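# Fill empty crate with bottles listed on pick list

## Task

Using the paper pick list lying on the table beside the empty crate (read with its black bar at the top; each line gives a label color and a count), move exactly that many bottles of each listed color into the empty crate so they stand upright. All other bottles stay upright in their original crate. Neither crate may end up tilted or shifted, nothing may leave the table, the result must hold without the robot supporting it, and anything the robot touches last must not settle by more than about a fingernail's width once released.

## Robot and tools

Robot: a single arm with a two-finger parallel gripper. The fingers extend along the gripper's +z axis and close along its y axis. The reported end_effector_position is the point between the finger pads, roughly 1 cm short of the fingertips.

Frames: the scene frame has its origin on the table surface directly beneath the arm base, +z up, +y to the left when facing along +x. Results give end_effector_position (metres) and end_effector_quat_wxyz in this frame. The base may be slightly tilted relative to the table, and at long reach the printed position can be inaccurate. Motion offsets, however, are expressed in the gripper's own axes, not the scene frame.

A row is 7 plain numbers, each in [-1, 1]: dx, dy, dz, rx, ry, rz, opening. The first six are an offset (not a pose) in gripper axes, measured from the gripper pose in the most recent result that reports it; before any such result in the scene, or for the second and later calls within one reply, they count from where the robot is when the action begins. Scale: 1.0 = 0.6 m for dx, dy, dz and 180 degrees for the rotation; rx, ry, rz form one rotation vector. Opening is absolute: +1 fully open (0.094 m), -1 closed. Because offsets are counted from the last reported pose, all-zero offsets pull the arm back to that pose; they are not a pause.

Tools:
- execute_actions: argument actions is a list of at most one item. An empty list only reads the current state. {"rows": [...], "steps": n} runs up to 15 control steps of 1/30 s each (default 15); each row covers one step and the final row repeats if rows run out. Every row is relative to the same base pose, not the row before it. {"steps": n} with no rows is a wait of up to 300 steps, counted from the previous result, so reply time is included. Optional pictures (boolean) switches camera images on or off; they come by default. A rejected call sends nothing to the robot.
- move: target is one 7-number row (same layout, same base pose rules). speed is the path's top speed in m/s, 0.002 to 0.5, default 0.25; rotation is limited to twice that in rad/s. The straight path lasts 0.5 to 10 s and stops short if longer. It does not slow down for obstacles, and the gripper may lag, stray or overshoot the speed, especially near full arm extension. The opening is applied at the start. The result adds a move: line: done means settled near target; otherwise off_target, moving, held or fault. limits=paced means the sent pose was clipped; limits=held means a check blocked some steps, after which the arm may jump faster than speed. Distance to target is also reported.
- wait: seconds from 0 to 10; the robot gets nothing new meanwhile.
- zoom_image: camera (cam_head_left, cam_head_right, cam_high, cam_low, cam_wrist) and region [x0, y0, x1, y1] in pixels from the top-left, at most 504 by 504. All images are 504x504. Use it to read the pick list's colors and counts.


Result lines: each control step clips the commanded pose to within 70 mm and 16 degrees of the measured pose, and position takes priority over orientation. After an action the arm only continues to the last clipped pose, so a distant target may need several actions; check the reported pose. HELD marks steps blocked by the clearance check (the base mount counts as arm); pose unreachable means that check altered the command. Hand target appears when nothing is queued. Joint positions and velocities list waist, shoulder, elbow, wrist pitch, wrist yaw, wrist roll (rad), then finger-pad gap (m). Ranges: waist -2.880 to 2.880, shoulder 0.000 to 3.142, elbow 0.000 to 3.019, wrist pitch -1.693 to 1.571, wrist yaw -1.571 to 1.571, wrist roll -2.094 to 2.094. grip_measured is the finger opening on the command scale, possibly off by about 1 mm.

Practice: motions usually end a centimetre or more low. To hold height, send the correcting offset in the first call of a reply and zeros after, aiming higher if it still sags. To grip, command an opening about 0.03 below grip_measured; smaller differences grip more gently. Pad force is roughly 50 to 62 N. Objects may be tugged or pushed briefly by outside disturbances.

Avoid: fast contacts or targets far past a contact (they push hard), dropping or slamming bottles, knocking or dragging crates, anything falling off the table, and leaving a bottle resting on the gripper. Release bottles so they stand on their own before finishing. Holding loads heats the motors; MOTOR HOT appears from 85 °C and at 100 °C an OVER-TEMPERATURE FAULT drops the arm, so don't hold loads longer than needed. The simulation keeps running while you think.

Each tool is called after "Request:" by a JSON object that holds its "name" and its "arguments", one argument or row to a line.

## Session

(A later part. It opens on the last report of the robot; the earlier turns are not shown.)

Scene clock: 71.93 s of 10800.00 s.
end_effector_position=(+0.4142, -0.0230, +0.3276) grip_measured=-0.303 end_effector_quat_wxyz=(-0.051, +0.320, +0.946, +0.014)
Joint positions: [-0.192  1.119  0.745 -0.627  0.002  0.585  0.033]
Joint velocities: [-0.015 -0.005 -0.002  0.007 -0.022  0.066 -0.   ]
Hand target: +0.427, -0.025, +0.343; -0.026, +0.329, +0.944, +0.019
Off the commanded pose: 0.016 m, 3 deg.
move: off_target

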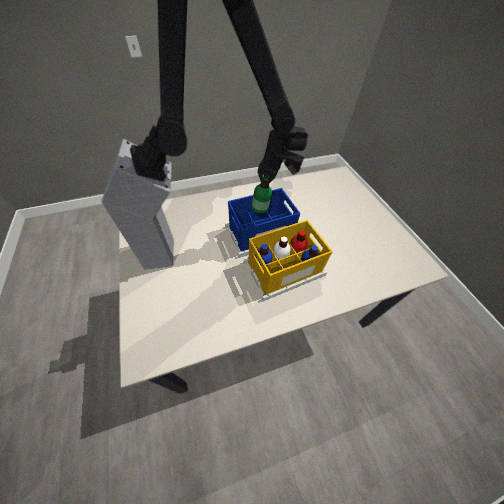

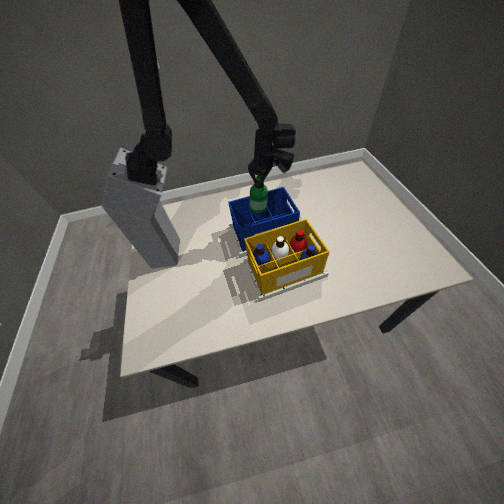

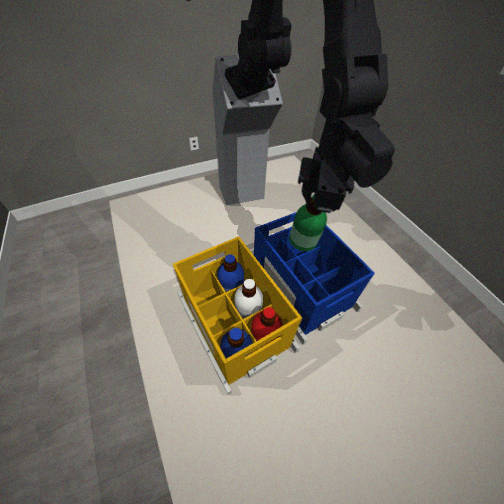

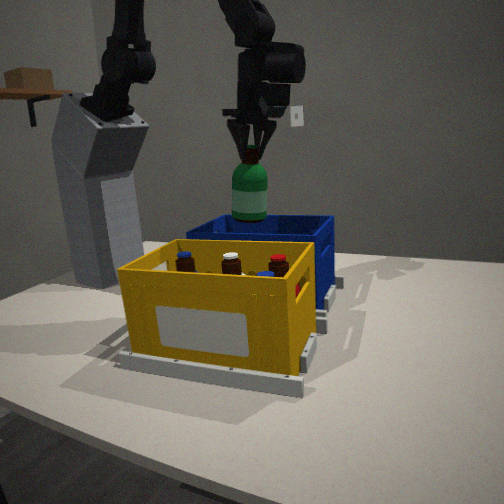

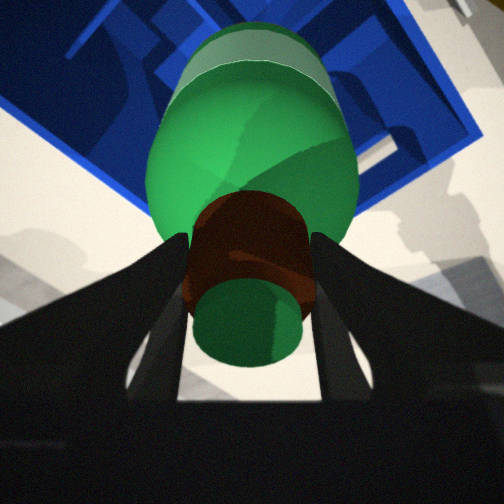

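Request:
{"name": "move", "arguments": {
  "target": [-0.077,0.013,0.1,-0.006,-0.045,0,-0.4],
  "speed": 0.06
}}

Scene clock: 80.23 s of 10800.00 s.
end_effector_position=(+0.4245, -0.0258, +0.2551) grip_measured=-0.303 end_effector_quat_wxyz=(-0.014, +0.313, +0.950, +0.010)
Joint positions: [-0.196  1.324  0.73  -0.338  0.026  0.565  0.033]
Joint velocities: [-0.005 -0.005 -0.017 -0.027 -0.081 -0.007 -0.   ]
Hand target: +0.449, -0.041, +0.263; +0.019, +0.321, +0.947, -0.001
Off the commanded pose: 0.031 m, 4 deg.
After step 200, 0.03 s passed at rest.
move: off_target

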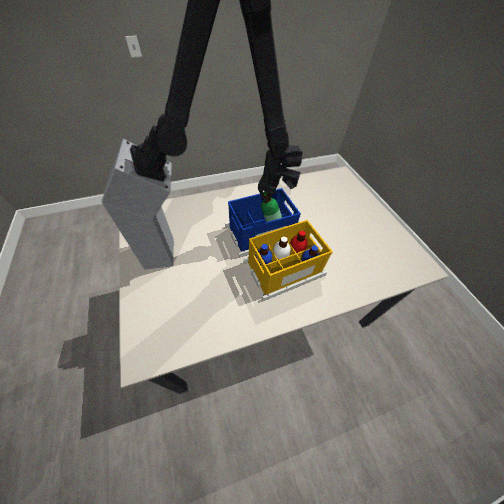

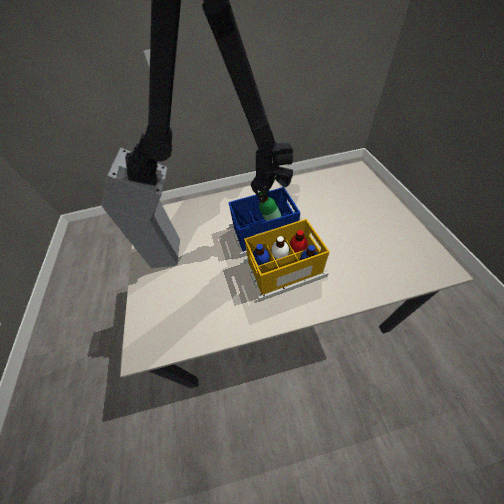

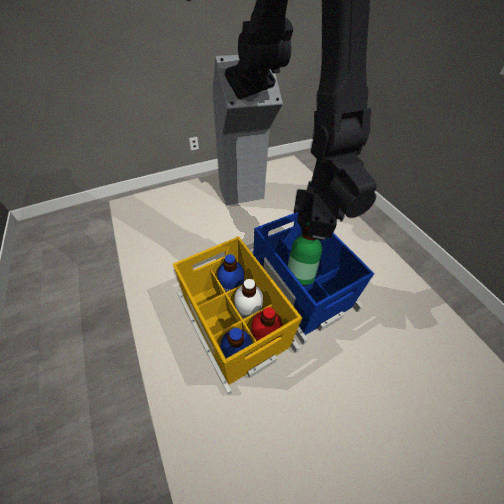

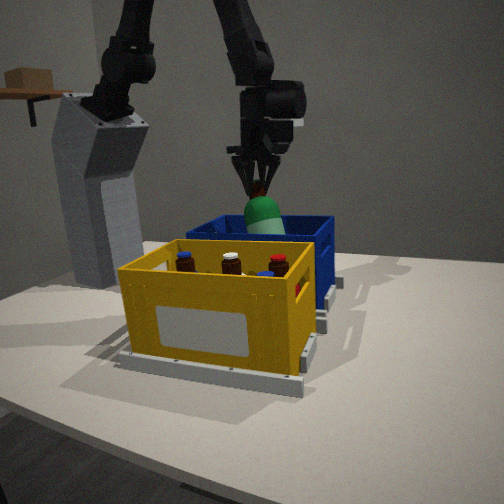

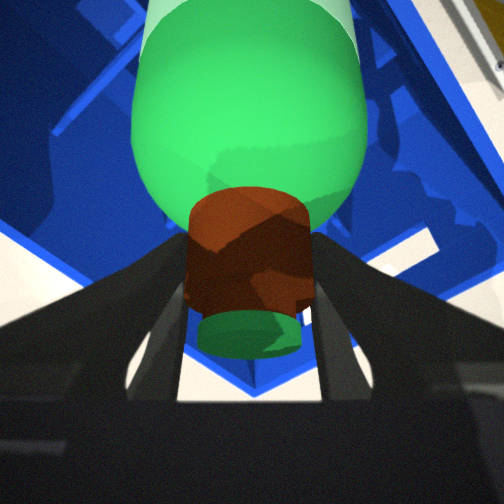

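Request:
{"name": "move", "arguments": {
  "target": [-0.04,-0.01,-0.02,0,0.09,0,-0.4],
  "speed": 0.1
}}

Scene clock: 91.23 s of 10800.00 s.
end_effector_position=(+0.4265, -0.0417, +0.2580) grip_measured=-0.303 end_effector_quat_wxyz=(-0.154, +0.313, +0.936, +0.049)
Joint positions: [-0.299  1.422  0.932 -0.709 -0.157  0.465  0.033]
Joint velocities: [-0.005 -0.005  0.002 -0.042  0.066 -0.022  0.   ]
Hand target: +0.440, -0.046, +0.266; -0.146, +0.308, +0.938, +0.053
Off the commanded pose: 0.017 m, 1 deg.
After step 90, 6.27 s passed at rest.
move: off_target

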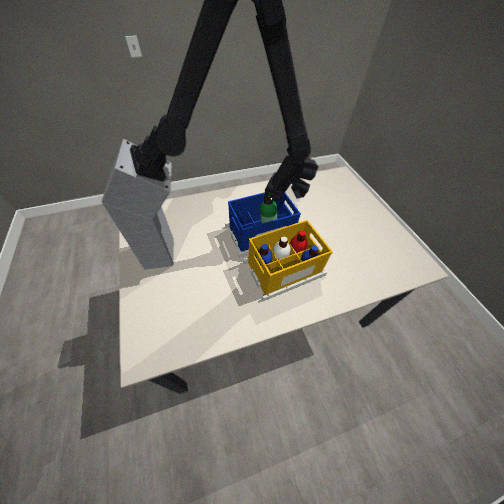

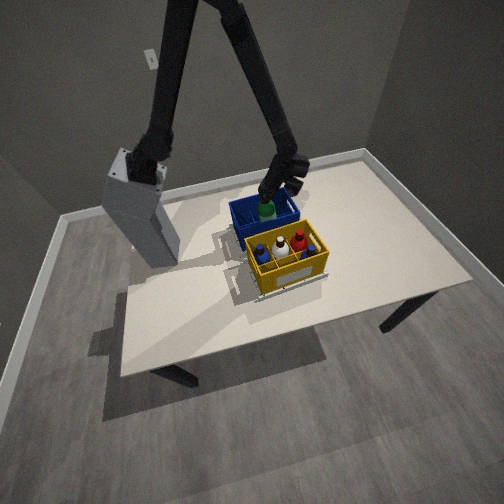

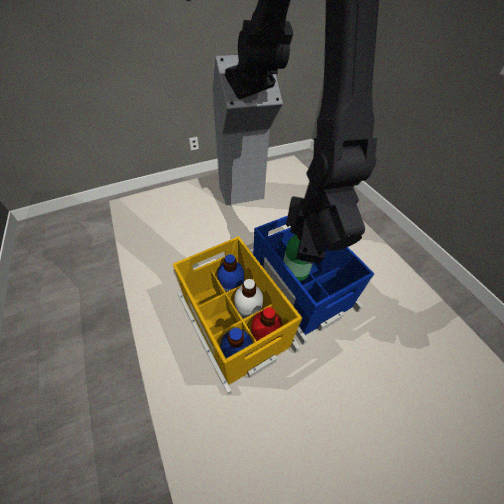

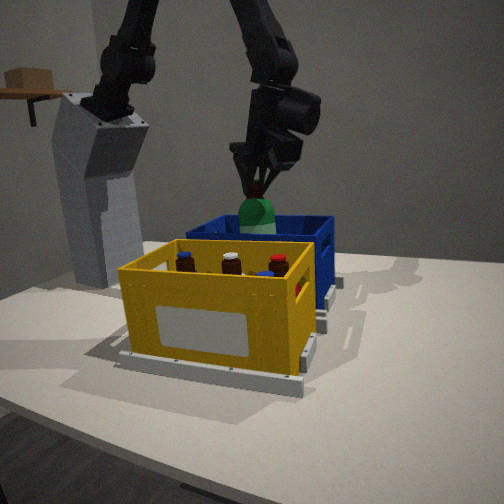

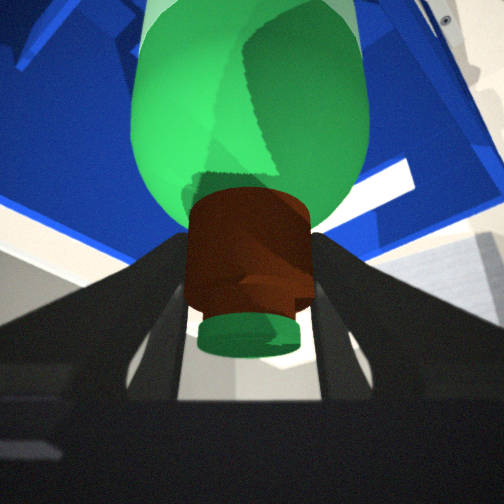

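Request:
{"name": "move", "arguments": {
  "target": [-0.048,0.015,0.08,0,0,0,-0.4],
  "speed": 0.03
}}

Request:
{"name": "zoom_image", "arguments": {
  "camera": "cam_high",
  "region": [230,190,390,350]
}}

Scene clock: 102.43 s of 10800.00 s.
end_effector_position=(+0.4254, -0.0422, +0.1977) grip_measured=-0.303 end_effector_quat_wxyz=(-0.167, +0.312, +0.934, +0.047)
Joint positions: [-0.299  1.594  0.986 -0.617 -0.157  0.463  0.033]
Joint velocities: [-0.005 -0.015 -0.012 -0.007 -0.022  0.007 -0.   ]
Hand target: +0.440, -0.042, +0.203; -0.154, +0.313, +0.936, +0.050
Off the commanded pose: 0.017 m, 1 deg.
After step 90, 6.00 s passed at rest.
move: off_target

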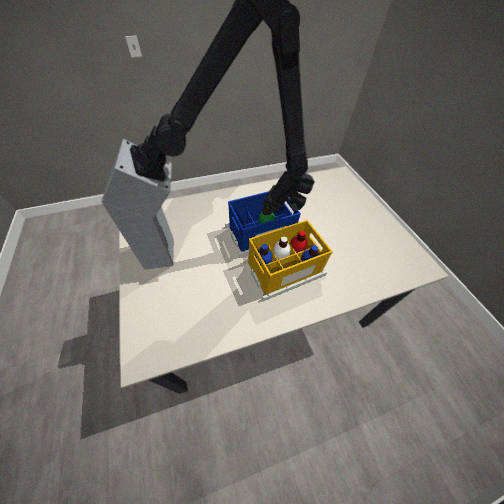

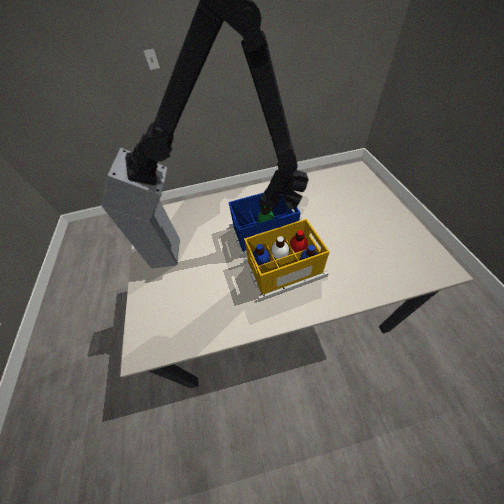

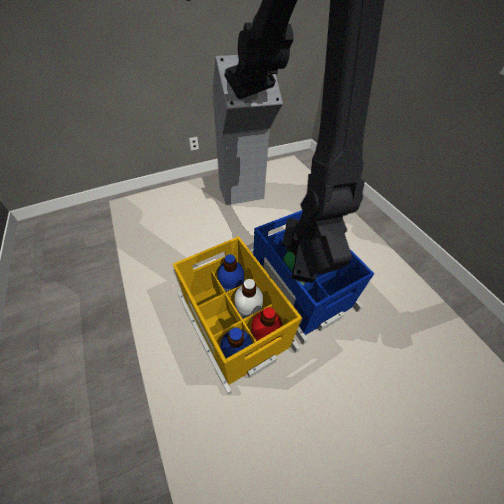

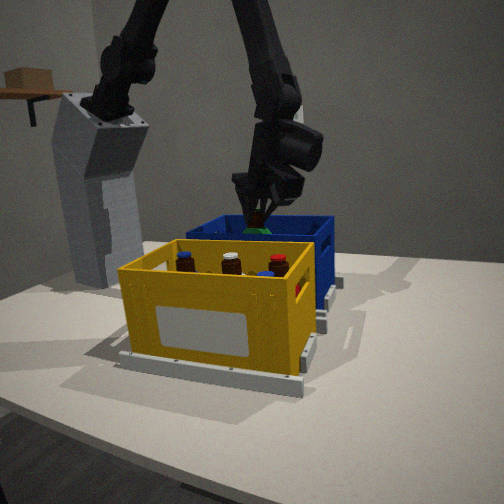

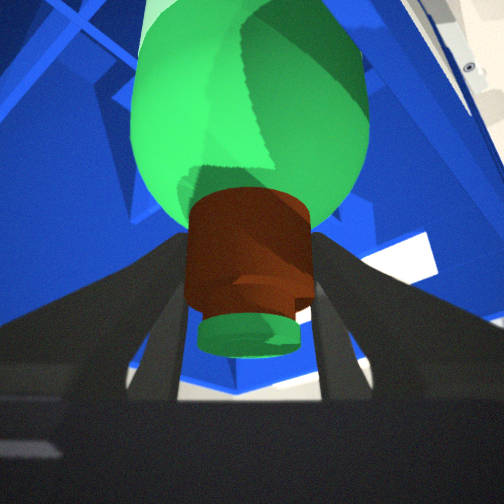

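Region (230, 190, 390, 350) of cam_high's 504x504 image, scaled by 3.150, with more detail than that image has.

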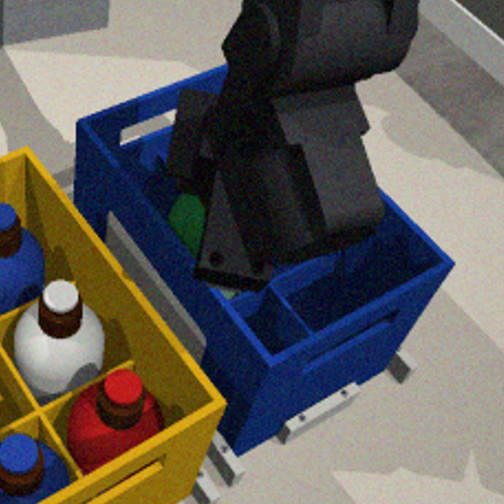

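Request:
{"name": "move", "arguments": {
  "target": [-0.045,0.028,0.064,0,-0.008,0,-0.4],
  "speed": 0.03
}}

Scene clock: 108.00 s of 10800.00 s.
end_effector_position=(+0.4287, -0.0408, +0.1500) grip_measured=-0.303 end_effector_quat_wxyz=(-0.167, +0.312, +0.935, +0.040)
Joint positions: [-0.289  1.725  1.046 -0.547 -0.14   0.474  0.033]
Joint velocities: [ 0.005 -0.015 -0.007  0.002  0.022  0.081 -0.   ]
Hand target: +0.444, -0.037, +0.152; -0.155, +0.313, +0.936, +0.044
Off the commanded pose: 0.017 m, 1 deg.
After step 90, 0.67 s passed at rest.
move: off_target

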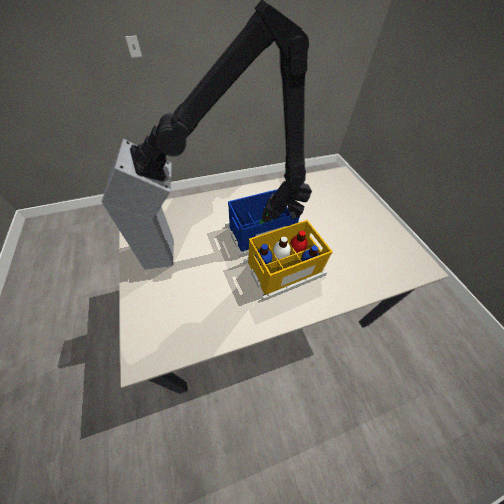

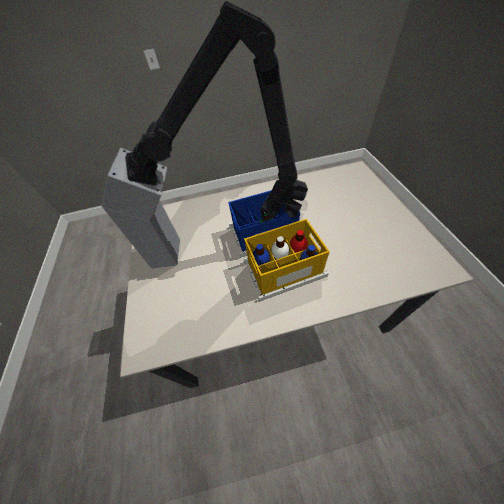

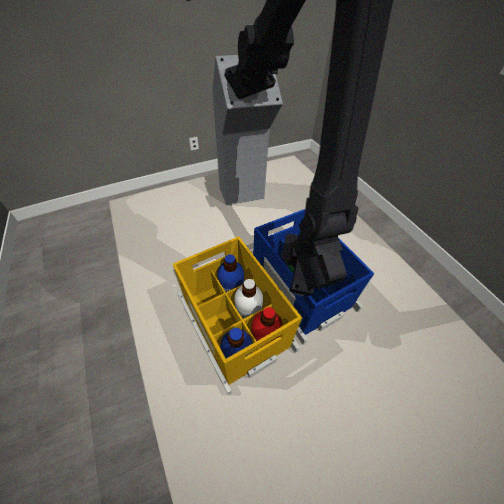

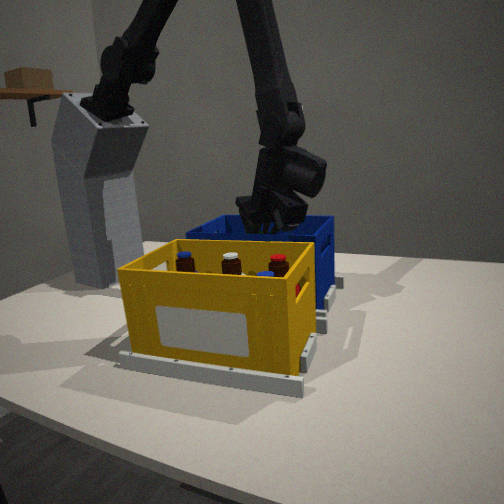

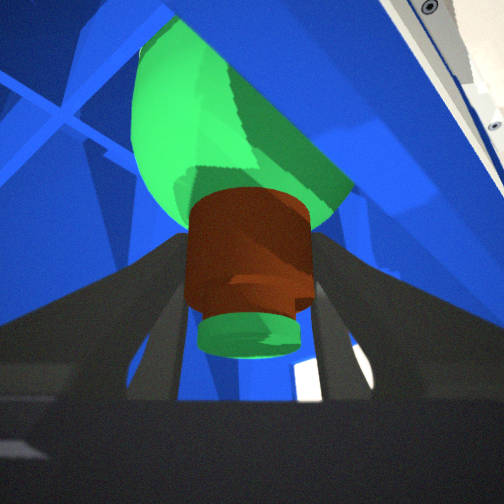

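Request:
{"name": "move", "arguments": {
  "target": [0,0,0.005,0,0,0,-0.1]
}}

Request:
{"name": "move", "arguments": {
  "target": [0.05,0,-0.15,-0.008,-0.115,0,-0.1],
  "speed": 0.12
}}

Request:
{"name": "move", "arguments": {
  "target": [-0.09,-0.3,0.01,0,0,0,0]
}}

Scene clock: 114.43 s of 10800.00 s.
end_effector_position=(+0.4286, -0.0417, +0.1499) grip_measured=-0.103 end_effector_quat_wxyz=(-0.167, +0.312, +0.935, +0.038)
Joint positions: [-0.289  1.725  1.046 -0.547 -0.137  0.474  0.042]
Joint velocities: [-0.034 -0.005 -0.012 -0.002  0.022  0.022 -0.   ]
Hand target: +0.428, -0.040, +0.147; -0.167, +0.312, +0.935, +0.040
Off the commanded pose: 0.003 m, 0 deg.
After step 90, 2.73 s passed at rest.
move: done

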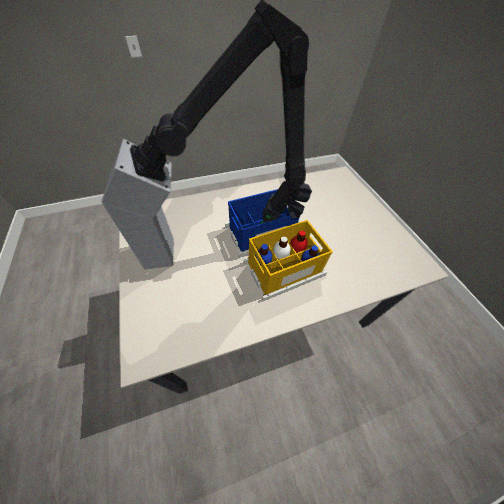

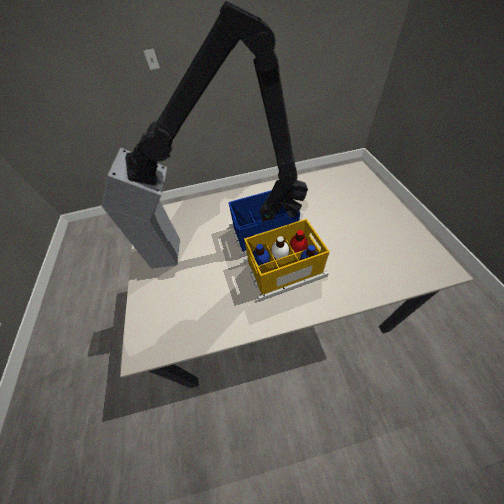

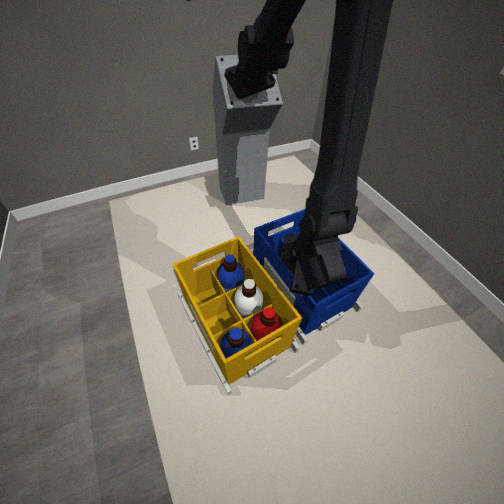

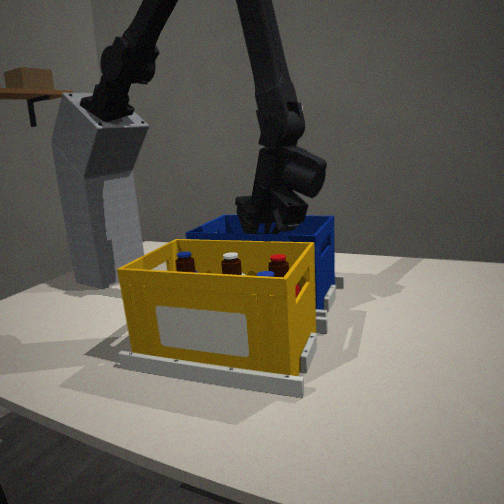

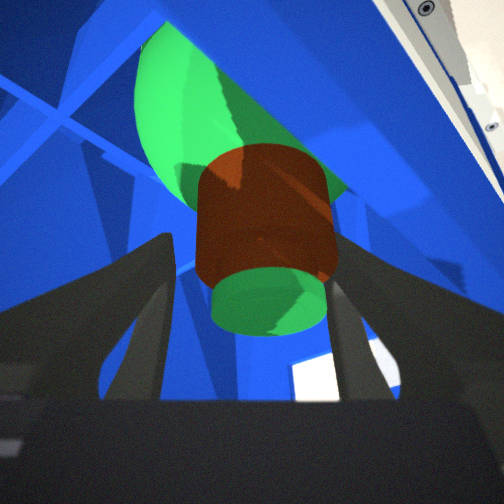

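Scene clock: 116.30 s of 10800.00 s.
end_effector_position=(+0.4306, -0.0426, +0.2425) grip_measured=-0.103 end_effector_quat_wxyz=(-0.001, +0.311, +0.950, -0.009)
Joint positions: [-0.223  1.365  0.745 -0.295  0.053  0.539  0.042]
Joint velocities: [-0.005  0.005 -0.007  0.012  0.051  0.007  0.001]
Hand target: +0.434, -0.040, +0.246; +0.007, +0.316, +0.949, -0.006
Off the commanded pose: 0.003 m, 1 deg.
move: done

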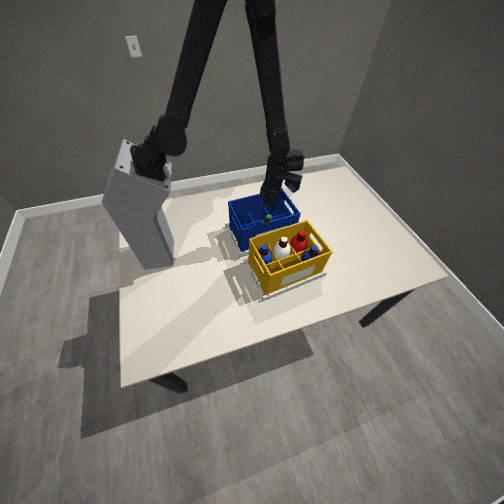

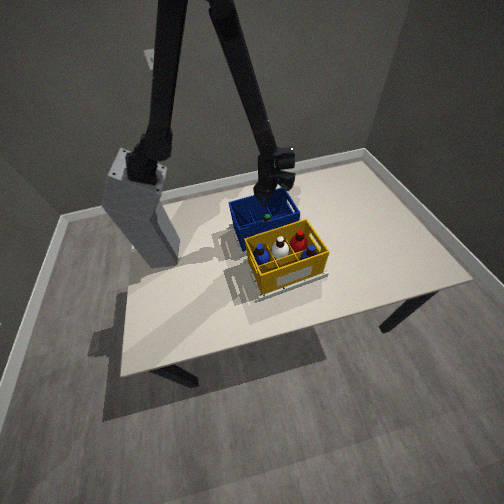

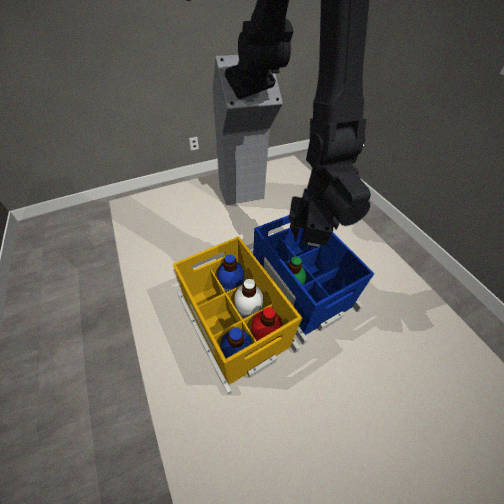

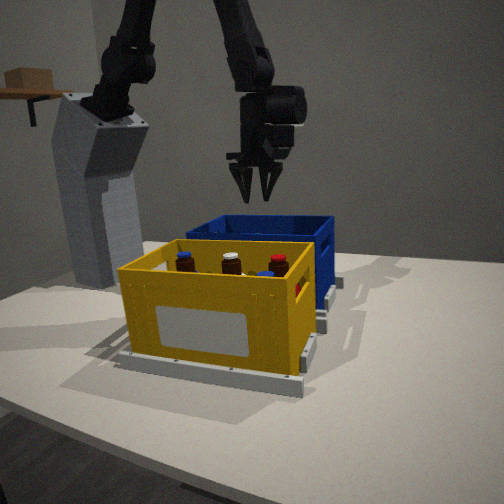

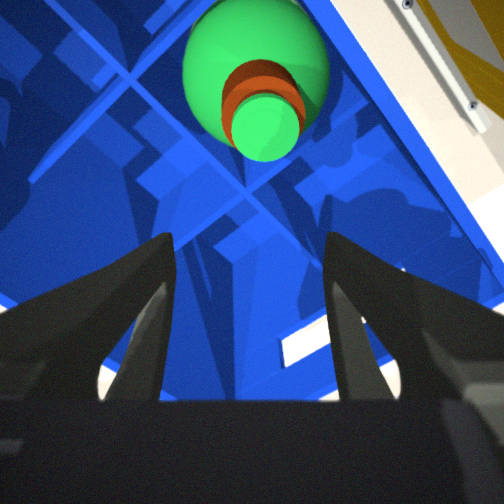

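Scene clock: 117.67 s of 10800.00 s.
end_effector_position=(+0.3553, -0.2210, +0.2420) grip_measured=-0.003 end_effector_quat_wxyz=(-0.009, +0.319, +0.947, -0.017)
Joint positions: [-0.741  1.432  0.724 -0.264 -0.24   0.135  0.047]
Joint velocities: [-0.005 -0.015 -0.012 -0.007 -0.007  0.022 -0.001]
Hand target: +0.366, -0.223, +0.242; -0.001, +0.307, +0.952, -0.015
Off the commanded pose: 0.013 m, 2 deg.
move: off_target

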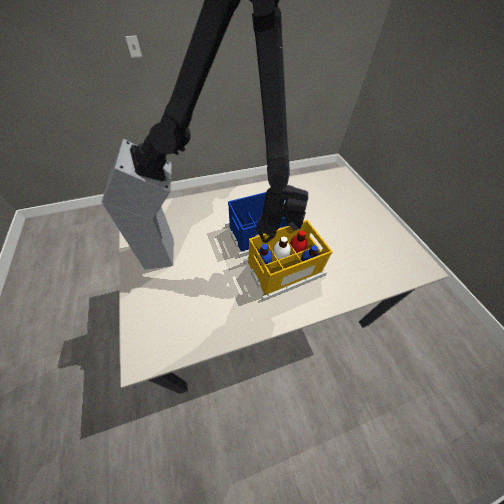

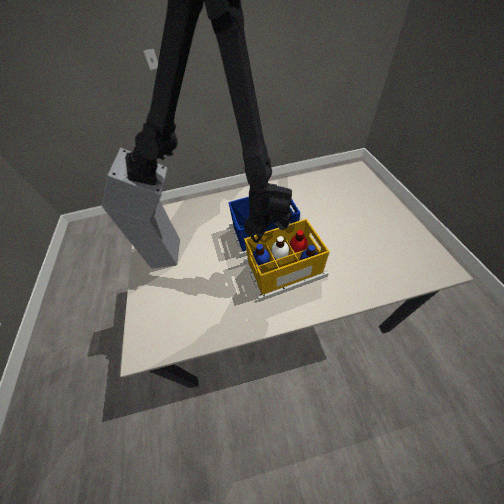

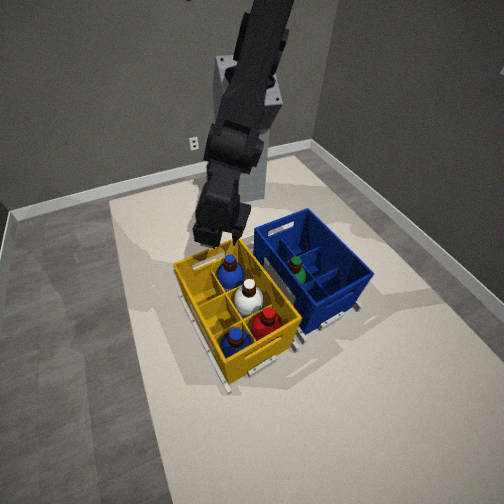

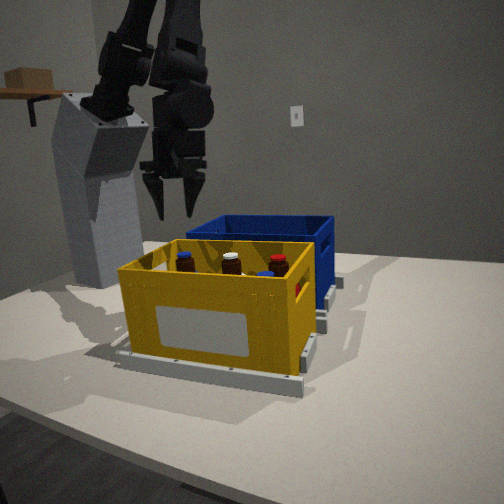

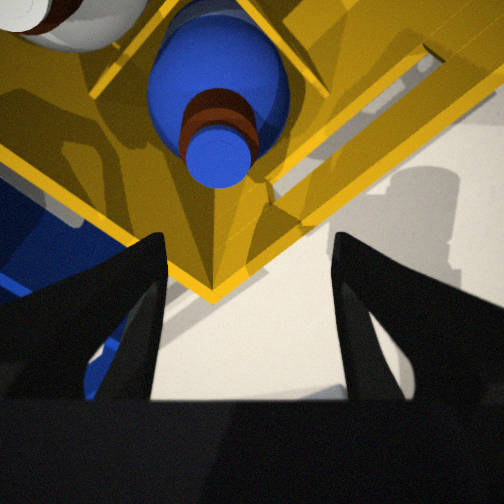

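Request:
{"name": "move", "arguments": {
  "target": [-0.025,0.032,0.095,-0.014,-0.008,0,0],
  "speed": 0.08
}}

Scene clock: 121.37 s of 10800.00 s.
end_effector_position=(+0.3696, -0.2168, +0.1866) grip_measured=-0.003 end_effector_quat_wxyz=(+0.005, +0.317, +0.949, -0.003)
Joint positions: [-0.691  1.601  0.777 -0.115 -0.243  0.176  0.047]
Joint velocities: [-0.005 -0.015 -0.002 -0.007 -0.007 -0.051 -0.001]
Hand target: +0.377, -0.216, +0.184; +0.011, +0.319, +0.948, +0.001
Off the commanded pose: 0.008 m, 1 deg.
move: done

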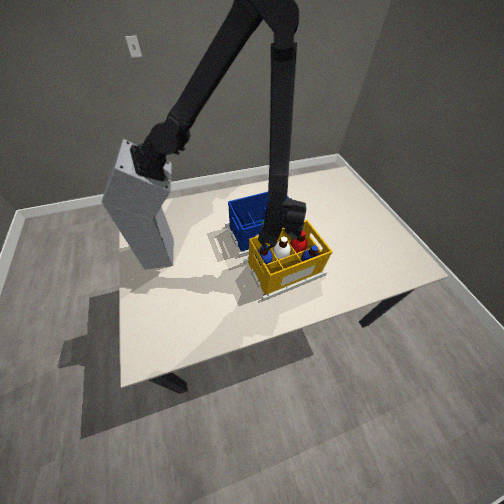

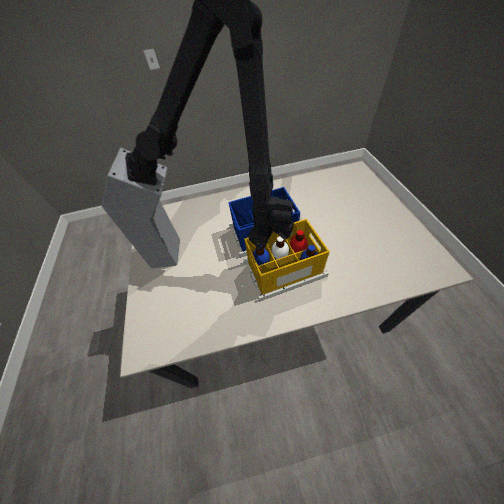

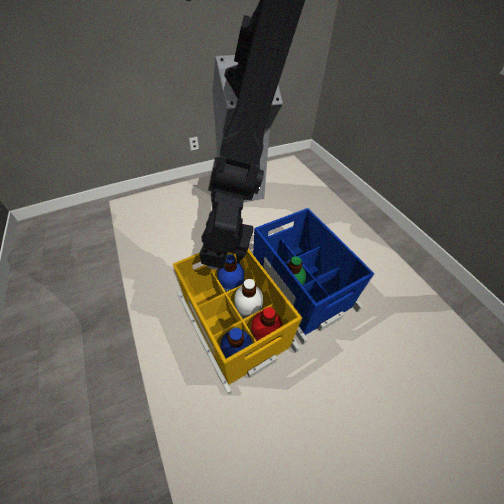

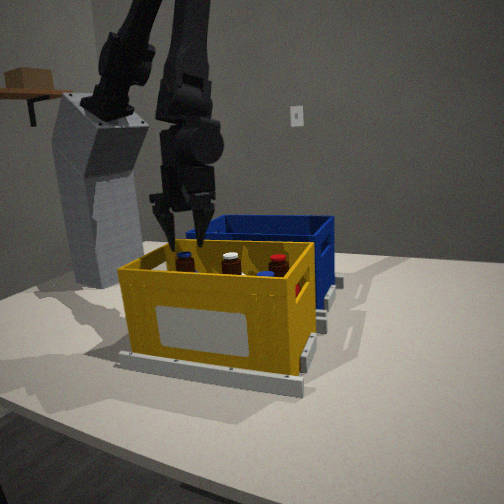

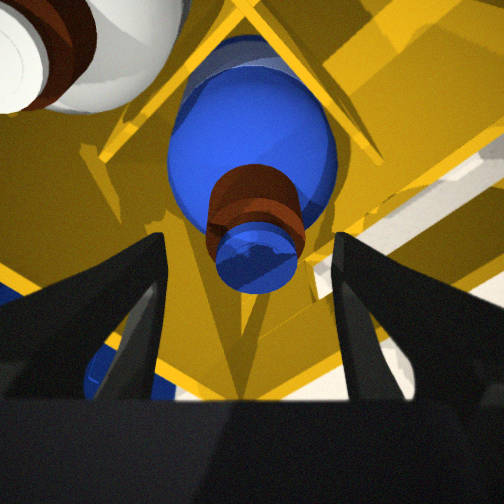

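Request:
{"name": "move", "arguments": {
  "target": [0.012,0.008,0.078,0,0,0,-0.06],
  "speed": 0.04
}}

Scene clock: 125.67 s of 10800.00 s.
end_effector_position=(+0.3620, -0.2099, +0.1433) grip_measured=-0.057 end_effector_quat_wxyz=(+0.002, +0.314, +0.949, -0.003)
Joint positions: [-0.66   1.729  0.802 -0.012 -0.224  0.196  0.044]
Joint velocities: [ 0.015 -0.015 -0.012  0.007 -0.022  0.037  0.001]
Hand target: +0.366, -0.208, +0.139; +0.005, +0.317, +0.948, -0.002
Off the commanded pose: 0.006 m, 0 deg.
move: done

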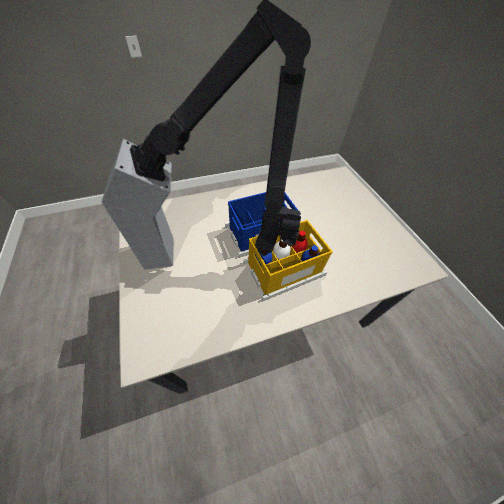

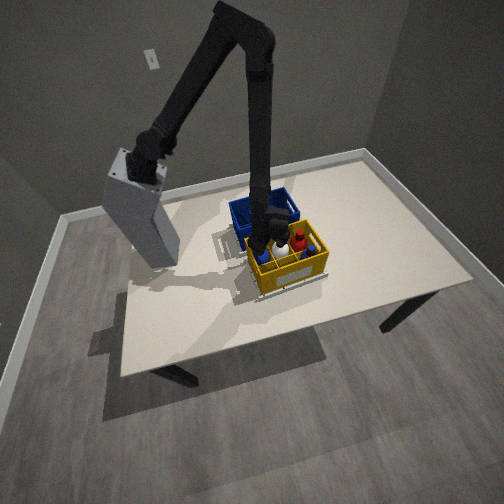

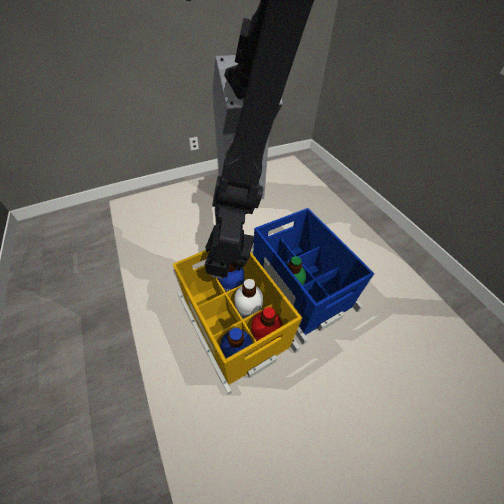

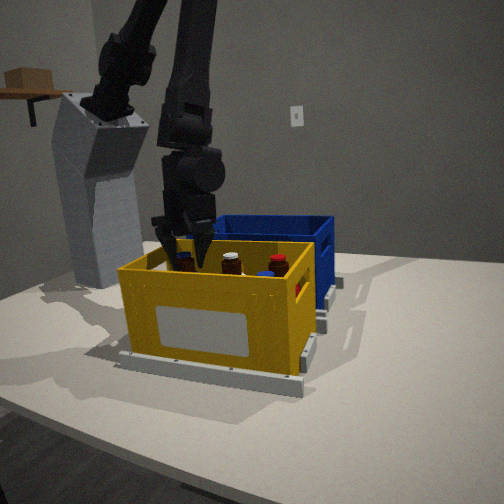

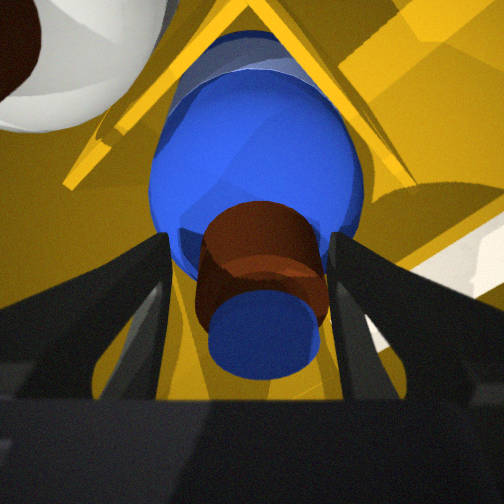

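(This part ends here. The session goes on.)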